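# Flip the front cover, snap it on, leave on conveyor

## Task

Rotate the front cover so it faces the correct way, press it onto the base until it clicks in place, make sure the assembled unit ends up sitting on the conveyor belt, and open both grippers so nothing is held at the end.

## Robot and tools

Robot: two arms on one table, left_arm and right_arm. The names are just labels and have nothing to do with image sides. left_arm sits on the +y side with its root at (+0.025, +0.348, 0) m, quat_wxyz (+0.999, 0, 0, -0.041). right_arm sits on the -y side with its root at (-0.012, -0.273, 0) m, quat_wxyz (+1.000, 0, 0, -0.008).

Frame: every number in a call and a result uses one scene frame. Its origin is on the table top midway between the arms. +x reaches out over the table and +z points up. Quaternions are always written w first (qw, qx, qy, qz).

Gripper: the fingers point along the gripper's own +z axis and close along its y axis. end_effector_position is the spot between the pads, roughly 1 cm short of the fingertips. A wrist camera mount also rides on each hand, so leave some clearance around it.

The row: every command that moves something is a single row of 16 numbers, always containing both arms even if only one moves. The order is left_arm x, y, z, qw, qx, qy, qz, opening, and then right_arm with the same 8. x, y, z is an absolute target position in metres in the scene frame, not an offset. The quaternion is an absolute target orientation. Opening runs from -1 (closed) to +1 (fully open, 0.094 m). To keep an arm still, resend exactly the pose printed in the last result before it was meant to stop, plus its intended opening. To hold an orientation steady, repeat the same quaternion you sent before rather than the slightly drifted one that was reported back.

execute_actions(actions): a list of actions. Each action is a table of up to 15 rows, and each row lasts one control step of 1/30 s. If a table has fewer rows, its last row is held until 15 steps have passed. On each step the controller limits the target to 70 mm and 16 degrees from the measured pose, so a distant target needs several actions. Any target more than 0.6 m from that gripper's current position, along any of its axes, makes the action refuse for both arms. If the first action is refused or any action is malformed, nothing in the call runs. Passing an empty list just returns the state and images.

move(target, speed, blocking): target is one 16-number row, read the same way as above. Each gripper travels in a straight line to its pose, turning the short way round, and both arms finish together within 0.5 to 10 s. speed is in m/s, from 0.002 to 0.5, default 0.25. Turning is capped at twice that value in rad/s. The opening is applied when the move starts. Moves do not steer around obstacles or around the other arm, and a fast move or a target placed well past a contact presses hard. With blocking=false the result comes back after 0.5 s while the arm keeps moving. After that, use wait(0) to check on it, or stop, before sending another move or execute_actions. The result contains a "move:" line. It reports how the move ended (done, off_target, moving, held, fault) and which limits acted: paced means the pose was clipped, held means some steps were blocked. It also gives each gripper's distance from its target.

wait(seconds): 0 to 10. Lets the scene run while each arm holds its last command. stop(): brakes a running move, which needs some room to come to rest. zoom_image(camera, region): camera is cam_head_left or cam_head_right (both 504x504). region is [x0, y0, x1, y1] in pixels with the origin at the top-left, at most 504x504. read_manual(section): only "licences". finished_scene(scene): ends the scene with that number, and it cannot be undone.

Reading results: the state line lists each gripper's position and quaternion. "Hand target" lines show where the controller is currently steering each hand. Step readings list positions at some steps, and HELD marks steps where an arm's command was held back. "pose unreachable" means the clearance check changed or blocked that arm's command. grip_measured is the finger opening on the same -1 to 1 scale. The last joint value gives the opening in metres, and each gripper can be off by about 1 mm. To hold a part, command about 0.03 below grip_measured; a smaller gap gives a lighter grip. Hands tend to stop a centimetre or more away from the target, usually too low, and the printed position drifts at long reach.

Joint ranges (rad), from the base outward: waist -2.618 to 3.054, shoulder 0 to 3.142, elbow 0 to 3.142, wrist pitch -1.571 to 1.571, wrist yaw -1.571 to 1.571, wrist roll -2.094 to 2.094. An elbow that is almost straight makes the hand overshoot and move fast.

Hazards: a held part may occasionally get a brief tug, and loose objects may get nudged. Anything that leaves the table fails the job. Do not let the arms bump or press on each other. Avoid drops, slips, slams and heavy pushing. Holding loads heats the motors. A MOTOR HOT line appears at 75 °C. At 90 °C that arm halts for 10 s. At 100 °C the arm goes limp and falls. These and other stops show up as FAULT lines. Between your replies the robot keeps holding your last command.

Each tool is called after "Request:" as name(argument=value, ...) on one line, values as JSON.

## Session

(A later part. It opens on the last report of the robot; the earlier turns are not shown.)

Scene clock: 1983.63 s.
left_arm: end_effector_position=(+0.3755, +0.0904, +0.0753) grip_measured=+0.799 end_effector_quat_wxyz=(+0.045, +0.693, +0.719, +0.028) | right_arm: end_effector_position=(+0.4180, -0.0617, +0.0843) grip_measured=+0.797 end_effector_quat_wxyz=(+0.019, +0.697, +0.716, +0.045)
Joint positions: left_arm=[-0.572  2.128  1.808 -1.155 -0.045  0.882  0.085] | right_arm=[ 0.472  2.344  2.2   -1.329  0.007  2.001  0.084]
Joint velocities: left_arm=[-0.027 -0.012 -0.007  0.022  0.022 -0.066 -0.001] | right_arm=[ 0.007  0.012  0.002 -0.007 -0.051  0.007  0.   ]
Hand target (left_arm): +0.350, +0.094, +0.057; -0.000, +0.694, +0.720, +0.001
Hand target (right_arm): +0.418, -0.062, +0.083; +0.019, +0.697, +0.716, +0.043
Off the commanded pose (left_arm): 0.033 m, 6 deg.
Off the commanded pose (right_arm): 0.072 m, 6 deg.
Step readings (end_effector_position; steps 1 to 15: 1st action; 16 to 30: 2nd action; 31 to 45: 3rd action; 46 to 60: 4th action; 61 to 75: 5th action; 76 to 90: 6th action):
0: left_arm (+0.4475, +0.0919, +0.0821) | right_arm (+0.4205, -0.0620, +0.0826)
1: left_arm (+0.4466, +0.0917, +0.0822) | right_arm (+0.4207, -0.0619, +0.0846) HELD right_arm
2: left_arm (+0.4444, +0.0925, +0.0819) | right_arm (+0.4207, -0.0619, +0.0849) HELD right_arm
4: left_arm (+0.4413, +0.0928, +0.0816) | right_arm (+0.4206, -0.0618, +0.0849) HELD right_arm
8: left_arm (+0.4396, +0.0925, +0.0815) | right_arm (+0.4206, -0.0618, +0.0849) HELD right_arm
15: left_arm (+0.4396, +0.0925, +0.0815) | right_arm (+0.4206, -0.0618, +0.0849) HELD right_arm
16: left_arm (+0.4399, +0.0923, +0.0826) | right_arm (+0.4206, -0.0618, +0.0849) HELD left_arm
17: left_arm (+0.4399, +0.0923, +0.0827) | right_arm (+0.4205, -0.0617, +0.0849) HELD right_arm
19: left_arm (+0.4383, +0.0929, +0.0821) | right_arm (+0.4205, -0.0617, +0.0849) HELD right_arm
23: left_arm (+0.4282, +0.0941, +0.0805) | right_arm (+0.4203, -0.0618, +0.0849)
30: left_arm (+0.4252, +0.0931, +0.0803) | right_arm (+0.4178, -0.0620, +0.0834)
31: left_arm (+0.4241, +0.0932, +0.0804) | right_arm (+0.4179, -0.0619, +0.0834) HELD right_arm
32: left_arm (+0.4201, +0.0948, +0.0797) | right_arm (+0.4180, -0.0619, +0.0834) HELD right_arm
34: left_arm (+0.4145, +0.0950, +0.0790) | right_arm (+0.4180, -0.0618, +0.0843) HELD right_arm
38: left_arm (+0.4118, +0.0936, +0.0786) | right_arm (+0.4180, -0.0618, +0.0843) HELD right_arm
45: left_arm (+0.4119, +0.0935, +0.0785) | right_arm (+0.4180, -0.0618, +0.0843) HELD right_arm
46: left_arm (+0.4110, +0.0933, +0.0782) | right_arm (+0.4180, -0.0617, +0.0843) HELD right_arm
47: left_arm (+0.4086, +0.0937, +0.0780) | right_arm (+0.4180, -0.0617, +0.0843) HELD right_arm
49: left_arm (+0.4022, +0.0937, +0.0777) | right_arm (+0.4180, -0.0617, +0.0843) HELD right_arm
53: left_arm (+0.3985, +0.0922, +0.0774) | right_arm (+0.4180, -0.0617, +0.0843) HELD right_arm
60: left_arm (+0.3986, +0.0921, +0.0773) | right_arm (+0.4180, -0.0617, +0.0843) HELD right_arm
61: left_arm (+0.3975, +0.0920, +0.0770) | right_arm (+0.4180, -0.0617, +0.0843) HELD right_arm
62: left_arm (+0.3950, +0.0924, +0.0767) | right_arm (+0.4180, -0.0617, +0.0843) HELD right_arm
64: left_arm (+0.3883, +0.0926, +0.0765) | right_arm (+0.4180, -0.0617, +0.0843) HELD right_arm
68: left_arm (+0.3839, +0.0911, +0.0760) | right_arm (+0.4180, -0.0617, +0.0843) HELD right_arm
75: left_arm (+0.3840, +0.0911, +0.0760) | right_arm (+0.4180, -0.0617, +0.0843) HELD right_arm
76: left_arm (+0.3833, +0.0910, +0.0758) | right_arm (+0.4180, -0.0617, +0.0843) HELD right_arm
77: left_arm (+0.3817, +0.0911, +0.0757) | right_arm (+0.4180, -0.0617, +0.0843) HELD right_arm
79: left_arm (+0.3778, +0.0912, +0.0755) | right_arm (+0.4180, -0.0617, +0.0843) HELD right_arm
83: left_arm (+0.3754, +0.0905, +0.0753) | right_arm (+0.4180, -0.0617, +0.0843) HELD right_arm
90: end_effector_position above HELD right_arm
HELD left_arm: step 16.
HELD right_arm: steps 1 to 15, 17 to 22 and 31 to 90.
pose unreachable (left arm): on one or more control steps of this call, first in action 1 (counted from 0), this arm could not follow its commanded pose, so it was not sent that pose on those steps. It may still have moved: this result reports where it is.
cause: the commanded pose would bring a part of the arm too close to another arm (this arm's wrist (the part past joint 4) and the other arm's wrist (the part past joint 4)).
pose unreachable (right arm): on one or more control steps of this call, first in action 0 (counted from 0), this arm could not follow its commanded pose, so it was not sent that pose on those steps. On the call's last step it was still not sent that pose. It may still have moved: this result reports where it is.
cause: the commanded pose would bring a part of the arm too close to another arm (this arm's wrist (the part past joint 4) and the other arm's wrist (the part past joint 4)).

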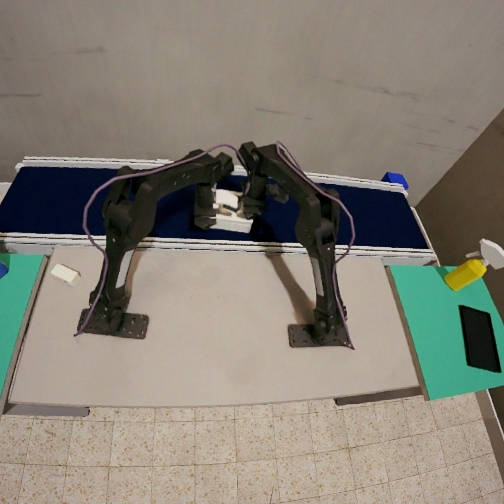

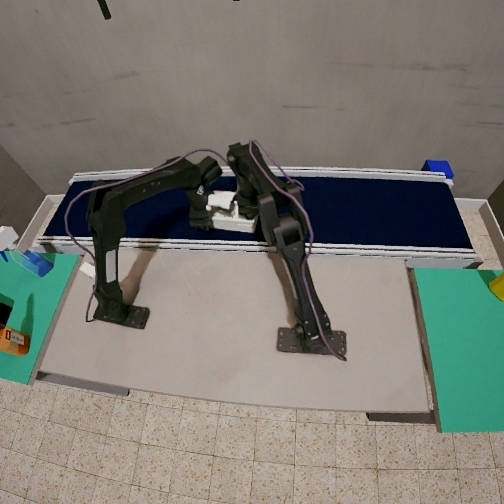

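Request:
move(target=[0.36,0.16,0.15,0,0.695,0.719,0,0.8, 0.418,-0.062,0.085,0,0.695,0.719,0,0.8], speed=0.1)

Request:
move(target=[0.45,0.20,0.12,0.518,0.474,0.564,-0.434,-1, 0.41,-0.12,0.15,0,0.695,0.719,0,0.8], speed=0.15)

Request:
move(target=[0.53,0.16,0.08,0.518,0.474,0.564,-0.434,-1, 0.45,-0.17,0.12,0.518,-0.474,0.564,0.434,-1], speed=0.15)

Request:
zoom_image(camera="cam_head_left", region=[130,130,330,280])

Scene clock: 1992.07 s.
left_arm: end_effector_position=(+0.3612, +0.1609, +0.1384) grip_measured=+0.799 end_effector_quat_wxyz=(-0.012, +0.692, +0.722, +0.005) | right_arm: end_effector_position=(+0.4196, -0.0596, +0.0878) grip_measured=+0.797 end_effector_quat_wxyz=(+0.004, +0.697, +0.717, +0.012)
Joint positions: left_arm=[-0.435  2.041  1.931 -1.482 -0.016  1.011  0.085] | right_arm=[ 0.472  2.492  2.482 -1.536  0.     1.998  0.084]
Joint velocities: left_arm=[-0.017  0.002 -0.007  0.007 -0.007  0.066 -0.001] | right_arm=[ 0.002  0.002 -0.007 -0.007 -0.037  0.022  0.   ]
Hand target (left_arm): +0.360, +0.160, +0.150; +0.000, +0.695, +0.719, -0.001
Hand target (right_arm): +0.418, -0.062, +0.085; +0.001, +0.695, +0.719, +0.002
Off the commanded pose (left_arm): 0.012 m, 2 deg.
Off the commanded pose (right_arm): 0.004 m, 1 deg.
joint sent to its limit (right arm) — the command would take joint 4 (wrist pitch) past its lower limit, so that joint was sent only as far as its limit.
move: off_target (left_arm)

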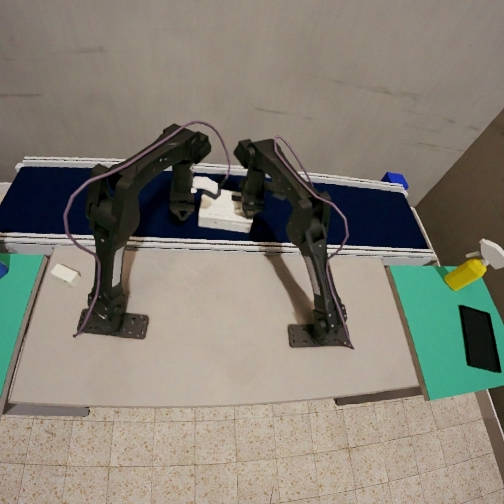

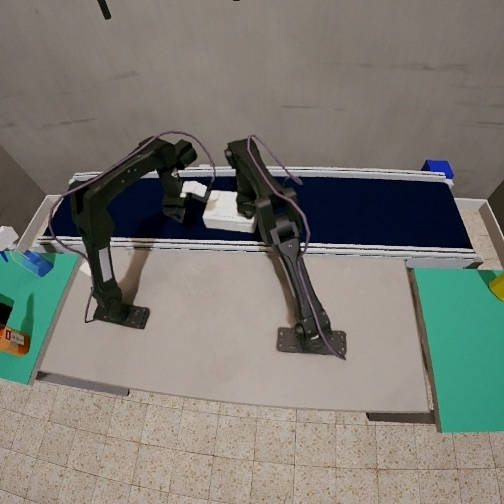

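Scene clock: 1998.07 s.
left_arm: end_effector_position=(+0.4532, +0.1998, +0.1209) grip_measured=-0.982 end_effector_quat_wxyz=(+0.523, +0.483, +0.563, -0.420) | right_arm: end_effector_position=(+0.4183, -0.1119, +0.1438) grip_measured=+0.797 end_effector_quat_wxyz=(+0.018, +0.694, +0.718, +0.044)
Joint positions: left_arm=[0.146 2.089 1.141 0.249 1.414 0.725 0.001] | right_arm=[ 0.369  2.3    2.365 -1.541 -0.006  1.89   0.084]
Joint velocities: left_arm=[-0.007  0.002 -0.076  0.271 -0.007 -0.198 -0.001] | right_arm=[-0.017  0.002  0.017 -0.022  0.007 -0.037 -0.001]
Hand target (left_arm): +0.449, +0.201, +0.120; +0.520, +0.475, +0.564, -0.432
Hand target (right_arm): +0.410, -0.119, +0.150; +0.016, +0.694, +0.719, +0.035
Off the commanded pose (left_arm): 0.003 m, 2 deg.
Off the commanded pose (right_arm): 0.013 m, 5 deg.
joint sent to its limit (right arm) — the command would take joint 4 (wrist pitch) past its lower limit, so that joint was sent only as far as its limit.
move: off_target (right_arm)

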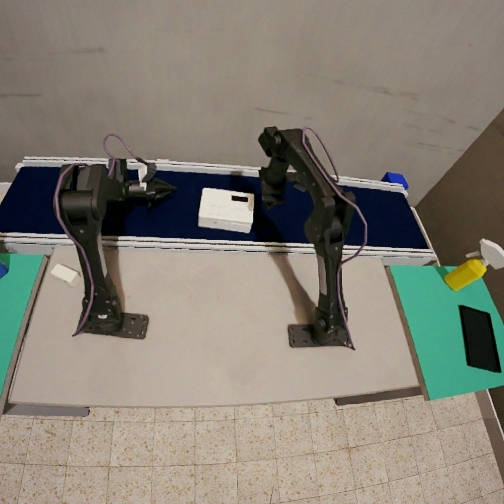

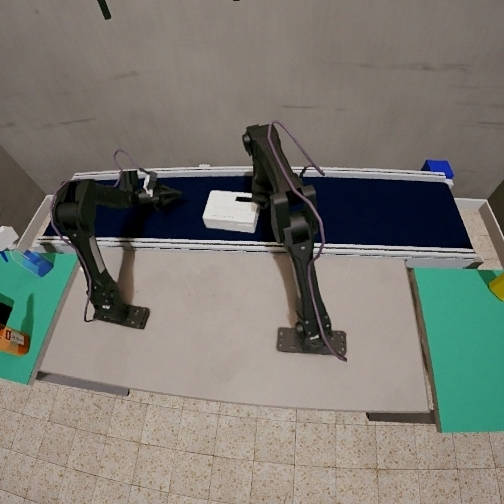

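Scene clock: 2008.30 s.
left_arm: end_effector_position=(+0.5258, +0.1643, +0.0826) grip_measured=-0.982 end_effector_quat_wxyz=(+0.521, +0.476, +0.562, -0.431) | right_arm: end_effector_position=(+0.4450, -0.1669, +0.1218) grip_measured=-0.979 end_effector_quat_wxyz=(+0.540, -0.455, +0.560, +0.434)
Joint positions: left_arm=[0.062 2.413 1.442 0.561 1.356 0.413 0.001] | right_arm=[-0.147  2.199  1.28   0.227 -1.507 -0.695  0.001]
Joint velocities: left_arm=[-0.002 -0.027 -0.012  0.037 -0.037  0.007 -0.   ] | right_arm=[ 0.002 -0.002  0.042 -0.256  0.037 -0.256 -0.   ]
Hand target (left_arm): +0.530, +0.161, +0.079; +0.518, +0.474, +0.564, -0.434
Hand target (right_arm): +0.447, -0.170, +0.121; +0.539, -0.452, +0.559, +0.439
Off the commanded pose (left_arm): 0.007 m, 1 deg.
Off the commanded pose (right_arm): 0.006 m, 3 deg.
move: off_target (right_arm)

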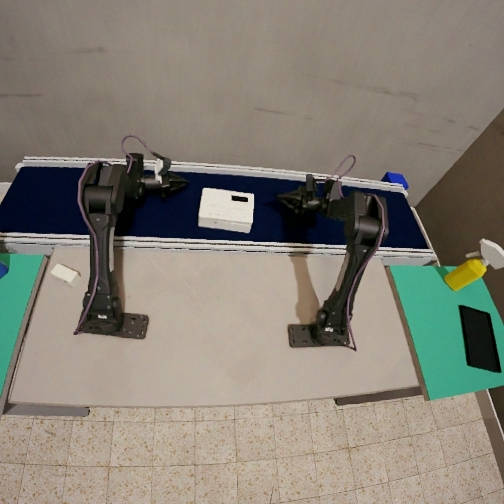

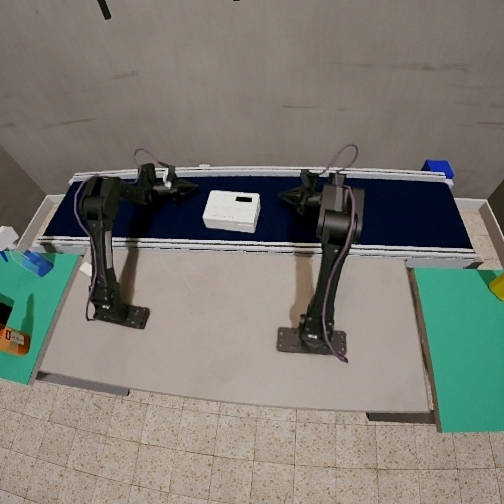

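Region (130, 130, 330, 280) of cam_head_left's 504x504 image, scaled by 2.520, with more detail than that image has; it fills the top 378 rows of this view, and the rest is white.

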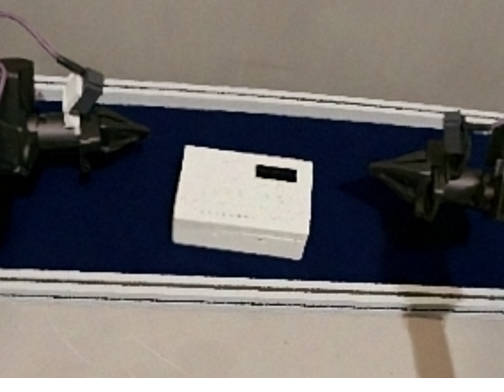

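Request:
move(target=[0.535,0.15,0.06,0.518,0.474,0.564,-0.434,-1, 0.52,-0.13,0.06,0.518,-0.474,0.564,0.434,-1], speed=0.1)

Request:
move(target=[0.535,0.08,0.06,0.518,0.474,0.564,-0.434,-1, 0.52,-0.06,0.06,0.518,-0.474,0.564,0.434,-1], speed=0.06)

Request:
move(target=[0.45,0.08,0.062,0.518,0.474,0.564,-0.434,-1, 0.45,-0.06,0.062,0.518,-0.474,0.564,0.434,-1], speed=0.03)

Request:
zoom_image(camera="cam_head_left", region=[130,130,330,280])

Scene clock: 2018.17 s.
left_arm: end_effector_position=(+0.5309, +0.1536, +0.0633) grip_measured=-0.982 end_effector_quat_wxyz=(+0.520, +0.476, +0.563, -0.432) | right_arm: end_effector_position=(+0.5169, -0.1333, +0.0595) grip_measured=-0.979 end_effector_quat_wxyz=(+0.522, -0.474, +0.565, +0.429)
Joint positions: left_arm=[0.039 2.482 1.472 0.632 1.337 0.378 0.001] | right_arm=[-0.056  2.546  1.675  0.213 -1.428 -0.664  0.001]
Joint velocities: left_arm=[ 0.002  0.007 -0.012  0.051  0.095 -0.007  0.   ] | right_arm=[ 0.017  0.002  0.037 -0.022  0.007 -0.022  0.   ]
Hand target (left_arm): +0.535, +0.150, +0.060; +0.518, +0.474, +0.564, -0.434
Hand target (right_arm): +0.520, -0.131, +0.059; +0.519, -0.473, +0.565, +0.434
Off the commanded pose (left_arm): 0.006 m, 0 deg.
Off the commanded pose (right_arm): 0.005 m, 1 deg.
move: done

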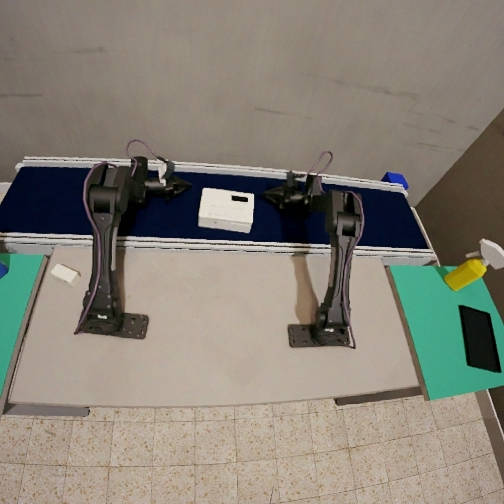

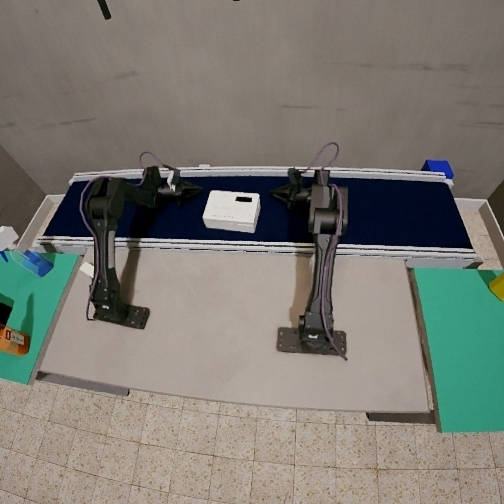

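Scene clock: 2019.83 s.
left_arm: end_effector_position=(+0.5307, +0.0819, +0.0636) grip_measured=-0.982 end_effector_quat_wxyz=(+0.518, +0.479, +0.561, -0.433) | right_arm: end_effector_position=(+0.5271, -0.0616, +0.0830) grip_measured=-0.979 end_effector_quat_wxyz=(+0.534, -0.487, +0.549, +0.420)
Joint positions: left_arm=[-0.109  2.523  1.512  0.767  1.202  0.238  0.001] | right_arm=[ 0.086  2.546  1.675  0.565 -1.311 -0.354  0.001]
Joint velocities: left_arm=[-0.007  0.002 -0.012  0.066  0.007 -0.007 -0.   ] | right_arm=[ 0.007 -0.022  0.002  0.081 -0.022  0.037  0.   ]
Hand target (left_arm): +0.535, +0.080, +0.060; +0.518, +0.475, +0.564, -0.434
Hand target (right_arm): +0.520, -0.060, +0.060; +0.517, -0.475, +0.565, +0.434
Off the commanded pose (left_arm): 0.006 m, 1 deg.
Off the commanded pose (right_arm): 0.024 m, 3 deg.
move: off_target (right_arm)

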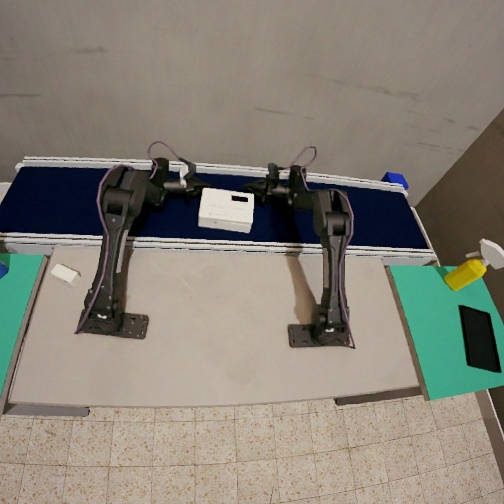

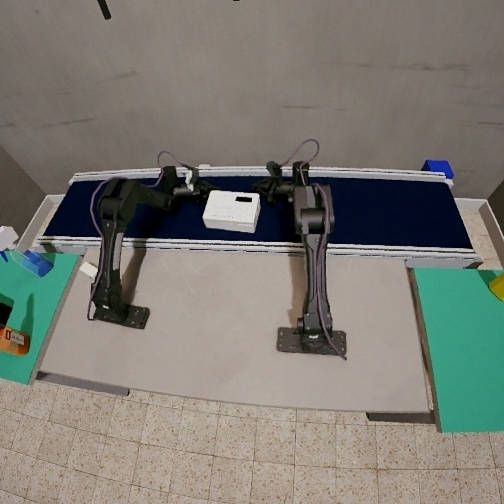

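Scene clock: 2022.80 s.
left_arm: end_effector_position=(+0.4556, +0.0824, +0.0588) grip_measured=-0.982 end_effector_quat_wxyz=(+0.521, +0.476, +0.563, -0.430) | right_arm: end_effector_position=(+0.4557, -0.0636, +0.0552) grip_measured=-0.979 end_effector_quat_wxyz=(+0.518, -0.471, +0.569, +0.432)
Joint positions: left_arm=[-0.144  2.361  1.103  1.04   1.156  0.212  0.001] | right_arm=[ 0.094  2.411  1.256  0.818 -1.292 -0.321  0.001]
Joint velocities: left_arm=[-0.017 -0.007 -0.002  0.037 -0.007 -0.066 -0.   ] | right_arm=[-0.002 -0.007  0.012  0.051  0.081  0.022  0.   ]
Hand target (left_arm): +0.450, +0.079, +0.063; +0.518, +0.474, +0.564, -0.434
Hand target (right_arm): +0.449, -0.059, +0.063; +0.518, -0.474, +0.564, +0.434
Off the commanded pose (left_arm): 0.007 m, 1 deg.
Off the commanded pose (right_arm): 0.010 m, 1 deg.
move: done

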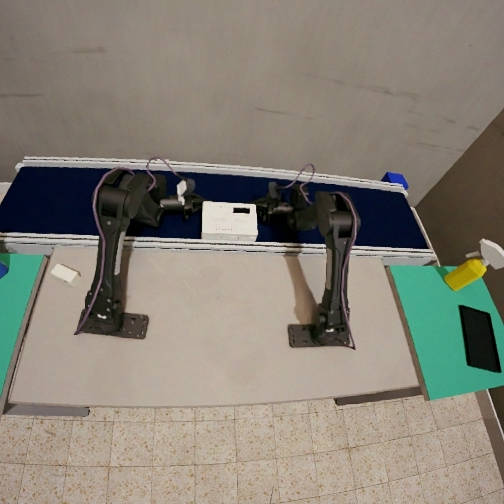

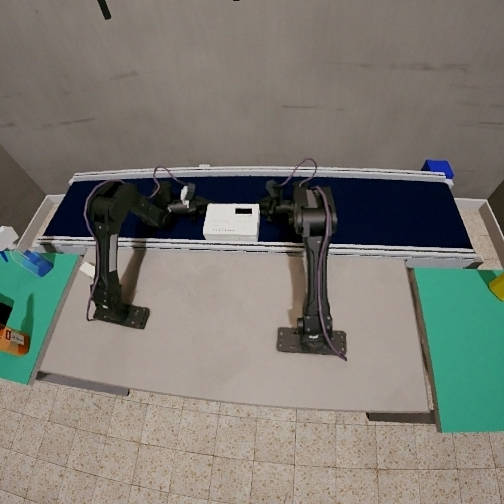

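Region (130, 130, 330, 280) of cam_head_left's 504x504 image, scaled by 2.520, with more detail than that image has; it fills the top 378 rows of this view, and the rest is white.

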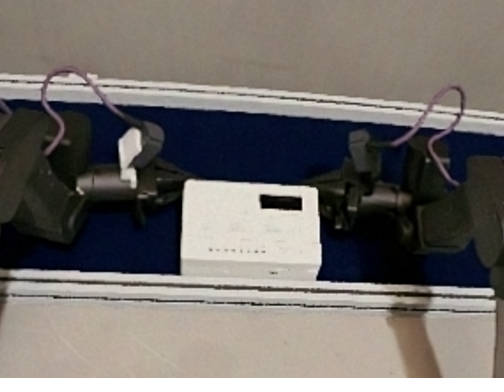

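Squeezing against the rail, a bit higher so the cover takes the push.

Request:
move(target=[0.42,0.08,0.068,0.518,0.474,0.564,-0.434,-1, 0.42,-0.06,0.072,0.518,-0.474,0.564,0.434,-1], speed=0.02)

Request:
move(target=[0.47,0.15,0.10,0.518,0.474,0.564,-0.434,-1, 0.47,-0.14,0.10,0.518,-0.474,0.564,0.434,-1], speed=0.08)

Request:
move(target=[0.40,0.22,0.15,0.518,0.474,0.564,-0.434,-1, 0.41,-0.06,0.13,0,0,1,0,0.6], speed=0.2)

Request:
zoom_image(camera="cam_head_left", region=[130,130,330,280])

Scene clock: 2034.13 s.
left_arm: end_effector_position=(+0.4442, +0.0895, +0.0719) grip_measured=-0.982 end_effector_quat_wxyz=(+0.548, +0.466, +0.568, -0.400) | right_arm: end_effector_position=(+0.4464, -0.0688, +0.0689) grip_measured=-0.980 end_effector_quat_wxyz=(+0.543, -0.464, +0.579, +0.394)
Joint positions: left_arm=[-0.147  2.283  0.978  1.136  1.082  0.205  0.001] | right_arm=[ 0.094  2.318  1.127  0.902 -1.212 -0.319  0.001]
Joint velocities: left_arm=[ 0.002 -0.007 -0.002 -0.081 -0.051 -0.051 -0.001] | right_arm=[-0.007  0.002 -0.022  0.022 -0.037  0.066 -0.   ]
Hand target (left_arm): +0.421, +0.080, +0.068; +0.518, +0.474, +0.564, -0.434
Hand target (right_arm): +0.422, -0.060, +0.072; +0.518, -0.474, +0.564, +0.434
Off the commanded pose (left_arm): 0.026 m, 5 deg.
Off the commanded pose (right_arm): 0.028 m, 6 deg.
move: off_target (left_arm, right_arm)

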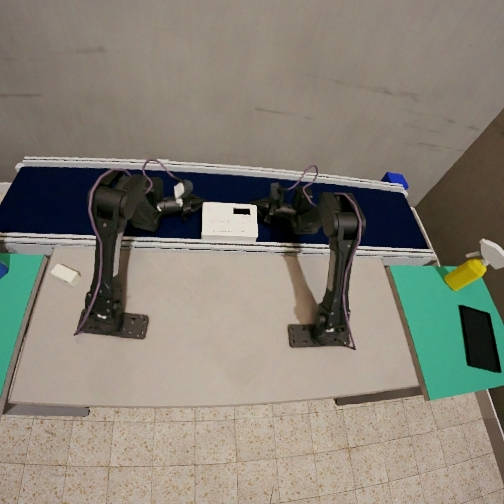

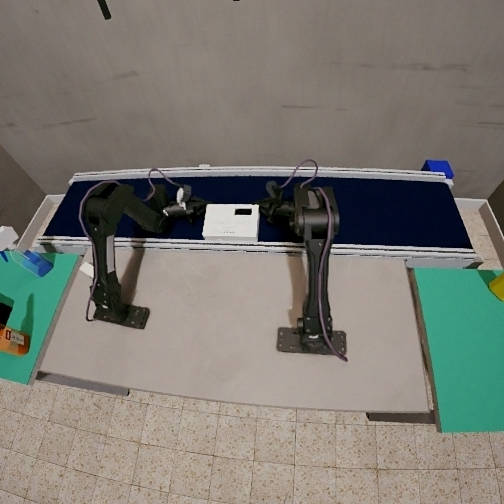

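Scene clock: 2035.77 s.
left_arm: end_effector_position=(+0.4674, +0.1499, +0.0873) grip_measured=-0.982 end_effector_quat_wxyz=(+0.515, +0.464, +0.574, -0.436) | right_arm: end_effector_position=(+0.4679, -0.1389, +0.0930) grip_measured=-0.980 end_effector_quat_wxyz=(+0.525, -0.463, +0.568, +0.433)
Joint positions: left_arm=[0.022 2.25  1.113 0.789 1.307 0.314 0.001] | right_arm=[-0.077  2.318  1.365  0.332 -1.442 -0.611  0.001]
Joint velocities: left_arm=[-0.007 -0.007 -0.007 -0.051  0.022  0.051 -0.   ] | right_arm=[ 0.007 -0.002  0.066 -0.359 -0.037 -0.271 -0.001]
Hand target (left_arm): +0.470, +0.150, +0.100; +0.520, +0.473, +0.563, -0.435
Hand target (right_arm): +0.470, -0.140, +0.100; +0.525, -0.468, +0.563, +0.435
Off the commanded pose (left_arm): 0.013 m, 2 deg.
Off the commanded pose (right_arm): 0.007 m, 2 deg.
move: off_target (left_arm)

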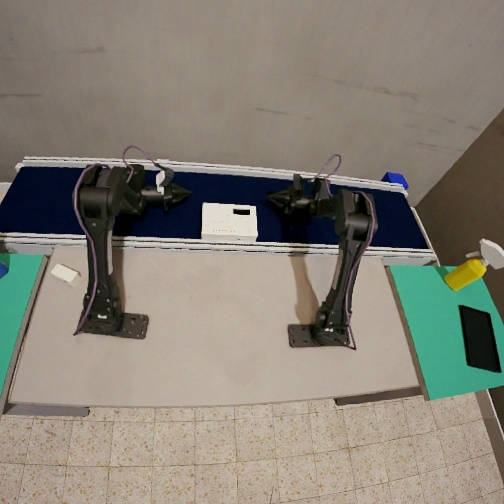

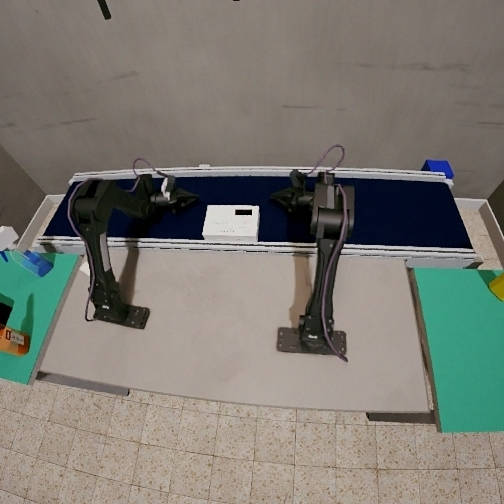

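Scene clock: 2041.27 s.
left_arm: end_effector_position=(+0.3982, +0.2169, +0.1379) grip_measured=-0.982 end_effector_quat_wxyz=(+0.513, +0.466, +0.576, -0.434) | right_arm: end_effector_position=(+0.4112, -0.0607, +0.1274) grip_measured=+0.597 end_effector_quat_wxyz=(+0.038, +0.005, +0.999, +0.020)
Joint positions: left_arm=[ 0.206  1.898  0.998 -0.092  1.455  0.966  0.001] | right_arm=[ 0.477  2.386  2.45  -1.549 -0.002  0.472  0.075]
Joint velocities: left_arm=[-0.012 -0.007  0.1   -0.139  0.051  0.125  0.   ] | right_arm=[ 0.012  0.007 -0.002 -0.007 -0.007 -0.051  0.   ]
Hand target (left_arm): +0.400, +0.219, +0.151; +0.522, +0.470, +0.564, -0.433
Hand target (right_arm): +0.412, -0.059, +0.129; +0.040, +0.006, +0.999, +0.017
Off the commanded pose (left_arm): 0.013 m, 2 deg.
Off the commanded pose (right_arm): 0.003 m, 5 deg.
joint sent to its limit (right arm) — the command would take joint 4 (wrist pitch) past its lower limit, so that joint was sent only as far as its limit.
move: off_target (left_arm, right_arm)

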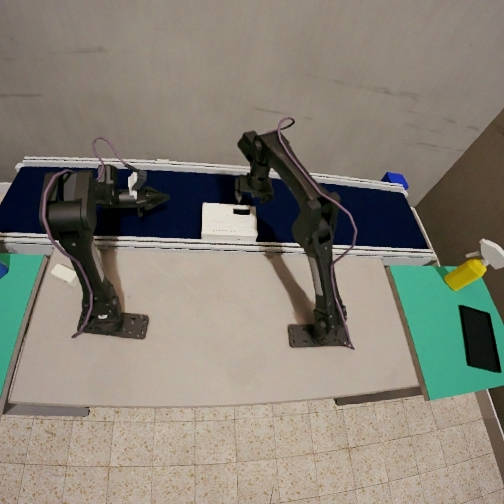

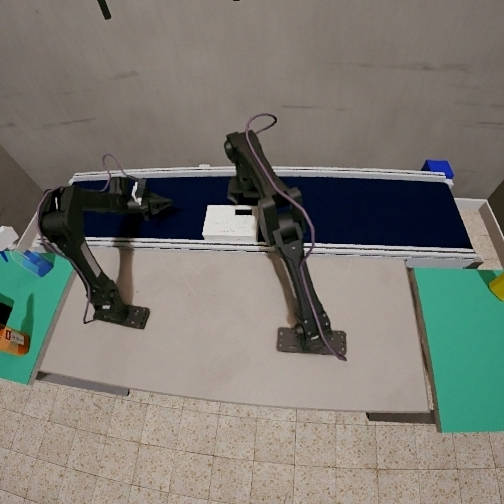

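Region (130, 130, 330, 280) of cam_head_left's 504x504 image, scaled by 2.520, with more detail than that image has; it fills the top 378 rows of this view, and the rest is white.

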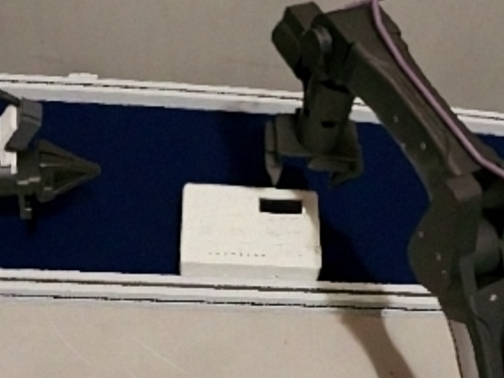

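Request:
move(target=[0.40,0.22,0.15,0.518,0.474,0.564,-0.434,-1, 0.408,-0.033,0.10,0,0,1,0,0.6], speed=0.05)

Request:
execute_actions(actions=[[[0.40,0.22,0.15,0.518,0.474,0.564,-0.434,-1, 0.406,-0.033,0.08,0,0,1,0,0.6]],[[0.40,0.22,0.15,0.518,0.474,0.564,-0.434,-1, 0.403,-0.034,0.065,0,0,1,0,0.6]],[[0.40,0.22,0.15,0.518,0.474,0.564,-0.434,-1, 0.40,-0.035,0.05,0,0,1,0,0.6]],[[0.40,0.22,0.15,0.518,0.474,0.564,-0.434,-1, 0.398,-0.036,0.035,0,0,1,0,0.6]]])

Request:
zoom_image(camera="cam_head_left", region=[130,130,330,280])

Scene clock: 2052.07 s.
left_arm: end_effector_position=(+0.3983, +0.2169, +0.1407) grip_measured=-0.982 end_effector_quat_wxyz=(+0.514, +0.472, +0.572, -0.431) | right_arm: end_effector_position=(+0.4066, -0.0364, +0.0987) grip_measured=+0.597 end_effector_quat_wxyz=(+0.017, -0.001, +1.000, +0.011)
Joint positions: left_arm=[ 0.206  1.898  1.024 -0.166  1.455  1.03   0.001] | right_arm=[ 0.527  2.476  2.498 -1.552 -0.002  0.51   0.075]
Joint velocities: left_arm=[ 0.007 -0.002 -0.012 -0.037 -0.051 -0.007  0.   ] | right_arm=[-0.007  0.002 -0.007 -0.037  0.007  0.007 -0.   ]
Hand target (left_arm): +0.400, +0.220, +0.150; +0.521, +0.472, +0.565, -0.433
Hand target (right_arm): +0.408, -0.033, +0.100; +0.020, +0.000, +1.000, +0.010
Off the commanded pose (left_arm): 0.010 m, 1 deg.
Off the commanded pose (right_arm): 0.004 m, 2 deg.
joint sent to its limit (right arm) — the command would take joint 4 (wrist pitch) past its lower limit, so that joint was sent only as far as its limit.
move: done

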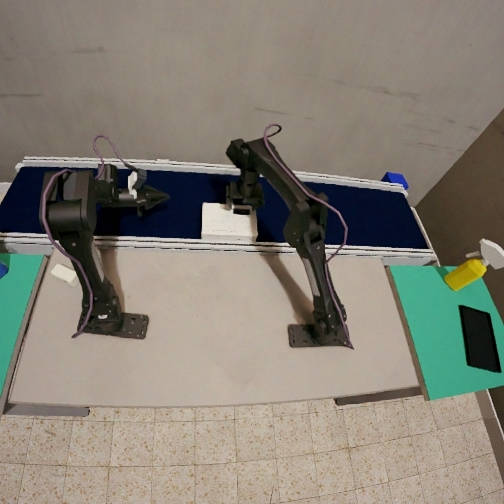

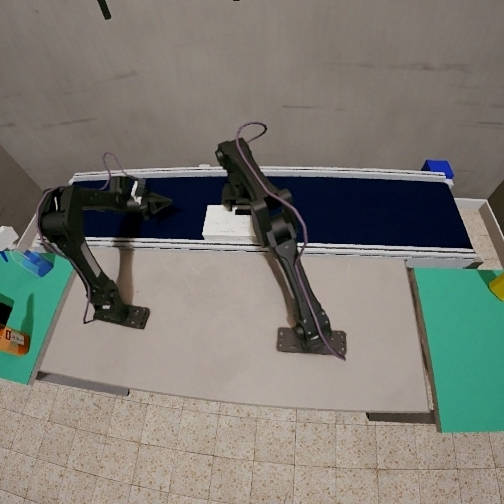

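Scene clock: 2054.07 s.
left_arm: end_effector_position=(+0.3975, +0.2168, +0.1410) grip_measured=-0.982 end_effector_quat_wxyz=(+0.513, +0.473, +0.572, -0.431) | right_arm: end_effector_position=(+0.4042, -0.0373, +0.0780) grip_measured=+0.597 end_effector_quat_wxyz=(+0.036, -0.001, +0.999, +0.010)
Joint positions: left_arm=[ 0.206  1.898  1.031 -0.198  1.455  1.055  0.001] | right_arm=[ 0.535  2.372  2.225 -1.351  0.018  0.517  0.075]
Joint velocities: left_arm=[ 0.002 -0.022 -0.017 -0.022  0.037  0.037 -0.   ] | right_arm=[-0.007 -0.007 -0.007 -0.007 -0.007  0.051 -0.001]
Hand target (left_arm): +0.400, +0.220, +0.150; +0.520, +0.472, +0.565, -0.433
Hand target (right_arm): +0.395, -0.038, +0.037; -0.001, +0.000, +1.000, -0.001
Off the commanded pose (left_arm): 0.010 m, 1 deg.
Off the commanded pose (right_arm): 0.044 m, 4 deg.
Step readings (end_effector_position; steps 1 to 15: 1st action; 16 to 30: 2nd action; 31 to 45: 3rd action; 46 to 60: 4th action):
0: left_arm (+0.3983, +0.2169, +0.1407) | right_arm (+0.4066, -0.0364, +0.0987)
1: left_arm (+0.3982, +0.2169, +0.1406) | right_arm (+0.4066, -0.0364, +0.0974)
2: left_arm (+0.3981, +0.2168, +0.1405) | right_arm (+0.4065, -0.0364, +0.0959)
4: left_arm (+0.3979, +0.2168, +0.1404) | right_arm (+0.4062, -0.0366, +0.0902)
8: left_arm (+0.3978, +0.2168, +0.1406) | right_arm (+0.4056, -0.0369, +0.0807)
15: left_arm (+0.3977, +0.2168, +0.1408) | right_arm (+0.4055, -0.0369, +0.0802)
16: left_arm (+0.3977, +0.2168, +0.1407) | right_arm (+0.4051, -0.0371, +0.0789)
17: left_arm (+0.3977, +0.2168, +0.1408) | right_arm (+0.4050, -0.0370, +0.0790)
19: left_arm (+0.3976, +0.2168, +0.1407) | right_arm (+0.4051, -0.0371, +0.0789)
23: left_arm (+0.3976, +0.2168, +0.1408) | right_arm (+0.4052, -0.0371, +0.0788)
30: left_arm (+0.3975, +0.2168, +0.1409) | right_arm (+0.4051, -0.0370, +0.0789)
31: left_arm (+0.3975, +0.2168, +0.1409) | right_arm (+0.4046, -0.0372, +0.0782)
32: left_arm (+0.3976, +0.2168, +0.1409) | right_arm (+0.4045, -0.0373, +0.0783)
34: left_arm (+0.3975, +0.2168, +0.1409) | right_arm (+0.4045, -0.0373, +0.0783)
38: left_arm (+0.3975, +0.2168, +0.1410) | right_arm (+0.4046, -0.0372, +0.0784)
45: left_arm (+0.3975, +0.2168, +0.1410) | right_arm (+0.4046, -0.0372, +0.0783)
46: left_arm (+0.3975, +0.2168, +0.1410) | right_arm (+0.4041, -0.0374, +0.0777)
47: left_arm (+0.3975, +0.2168, +0.1410) | right_arm (+0.4040, -0.0374, +0.0778)
49: left_arm (+0.3975, +0.2168, +0.1410) | right_arm (+0.4040, -0.0374, +0.0779)
53: left_arm (+0.3975, +0.2168, +0.1411) | right_arm (+0.4041, -0.0375, +0.0780)
60: end_effector_position above

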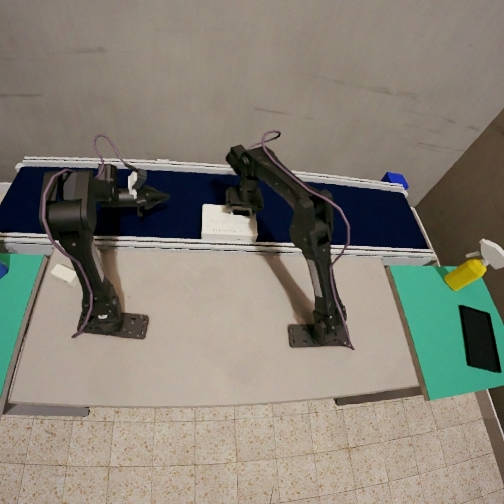

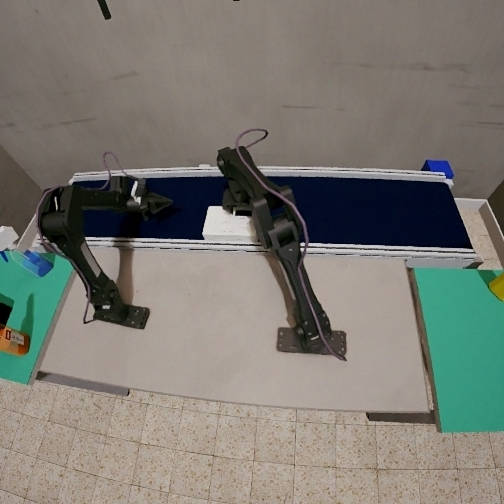

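Region (130, 130, 330, 280) of cam_head_left's 504x504 image, scaled by 2.520, with more detail than that image has; it fills the top 378 rows of this view, and the rest is white.

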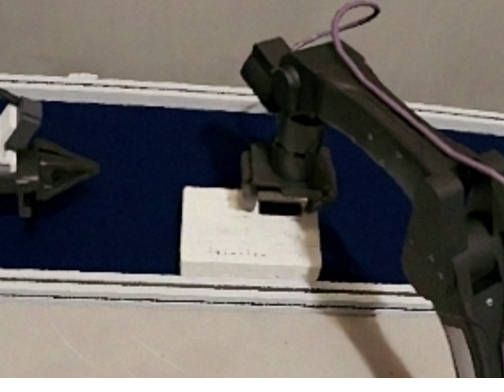

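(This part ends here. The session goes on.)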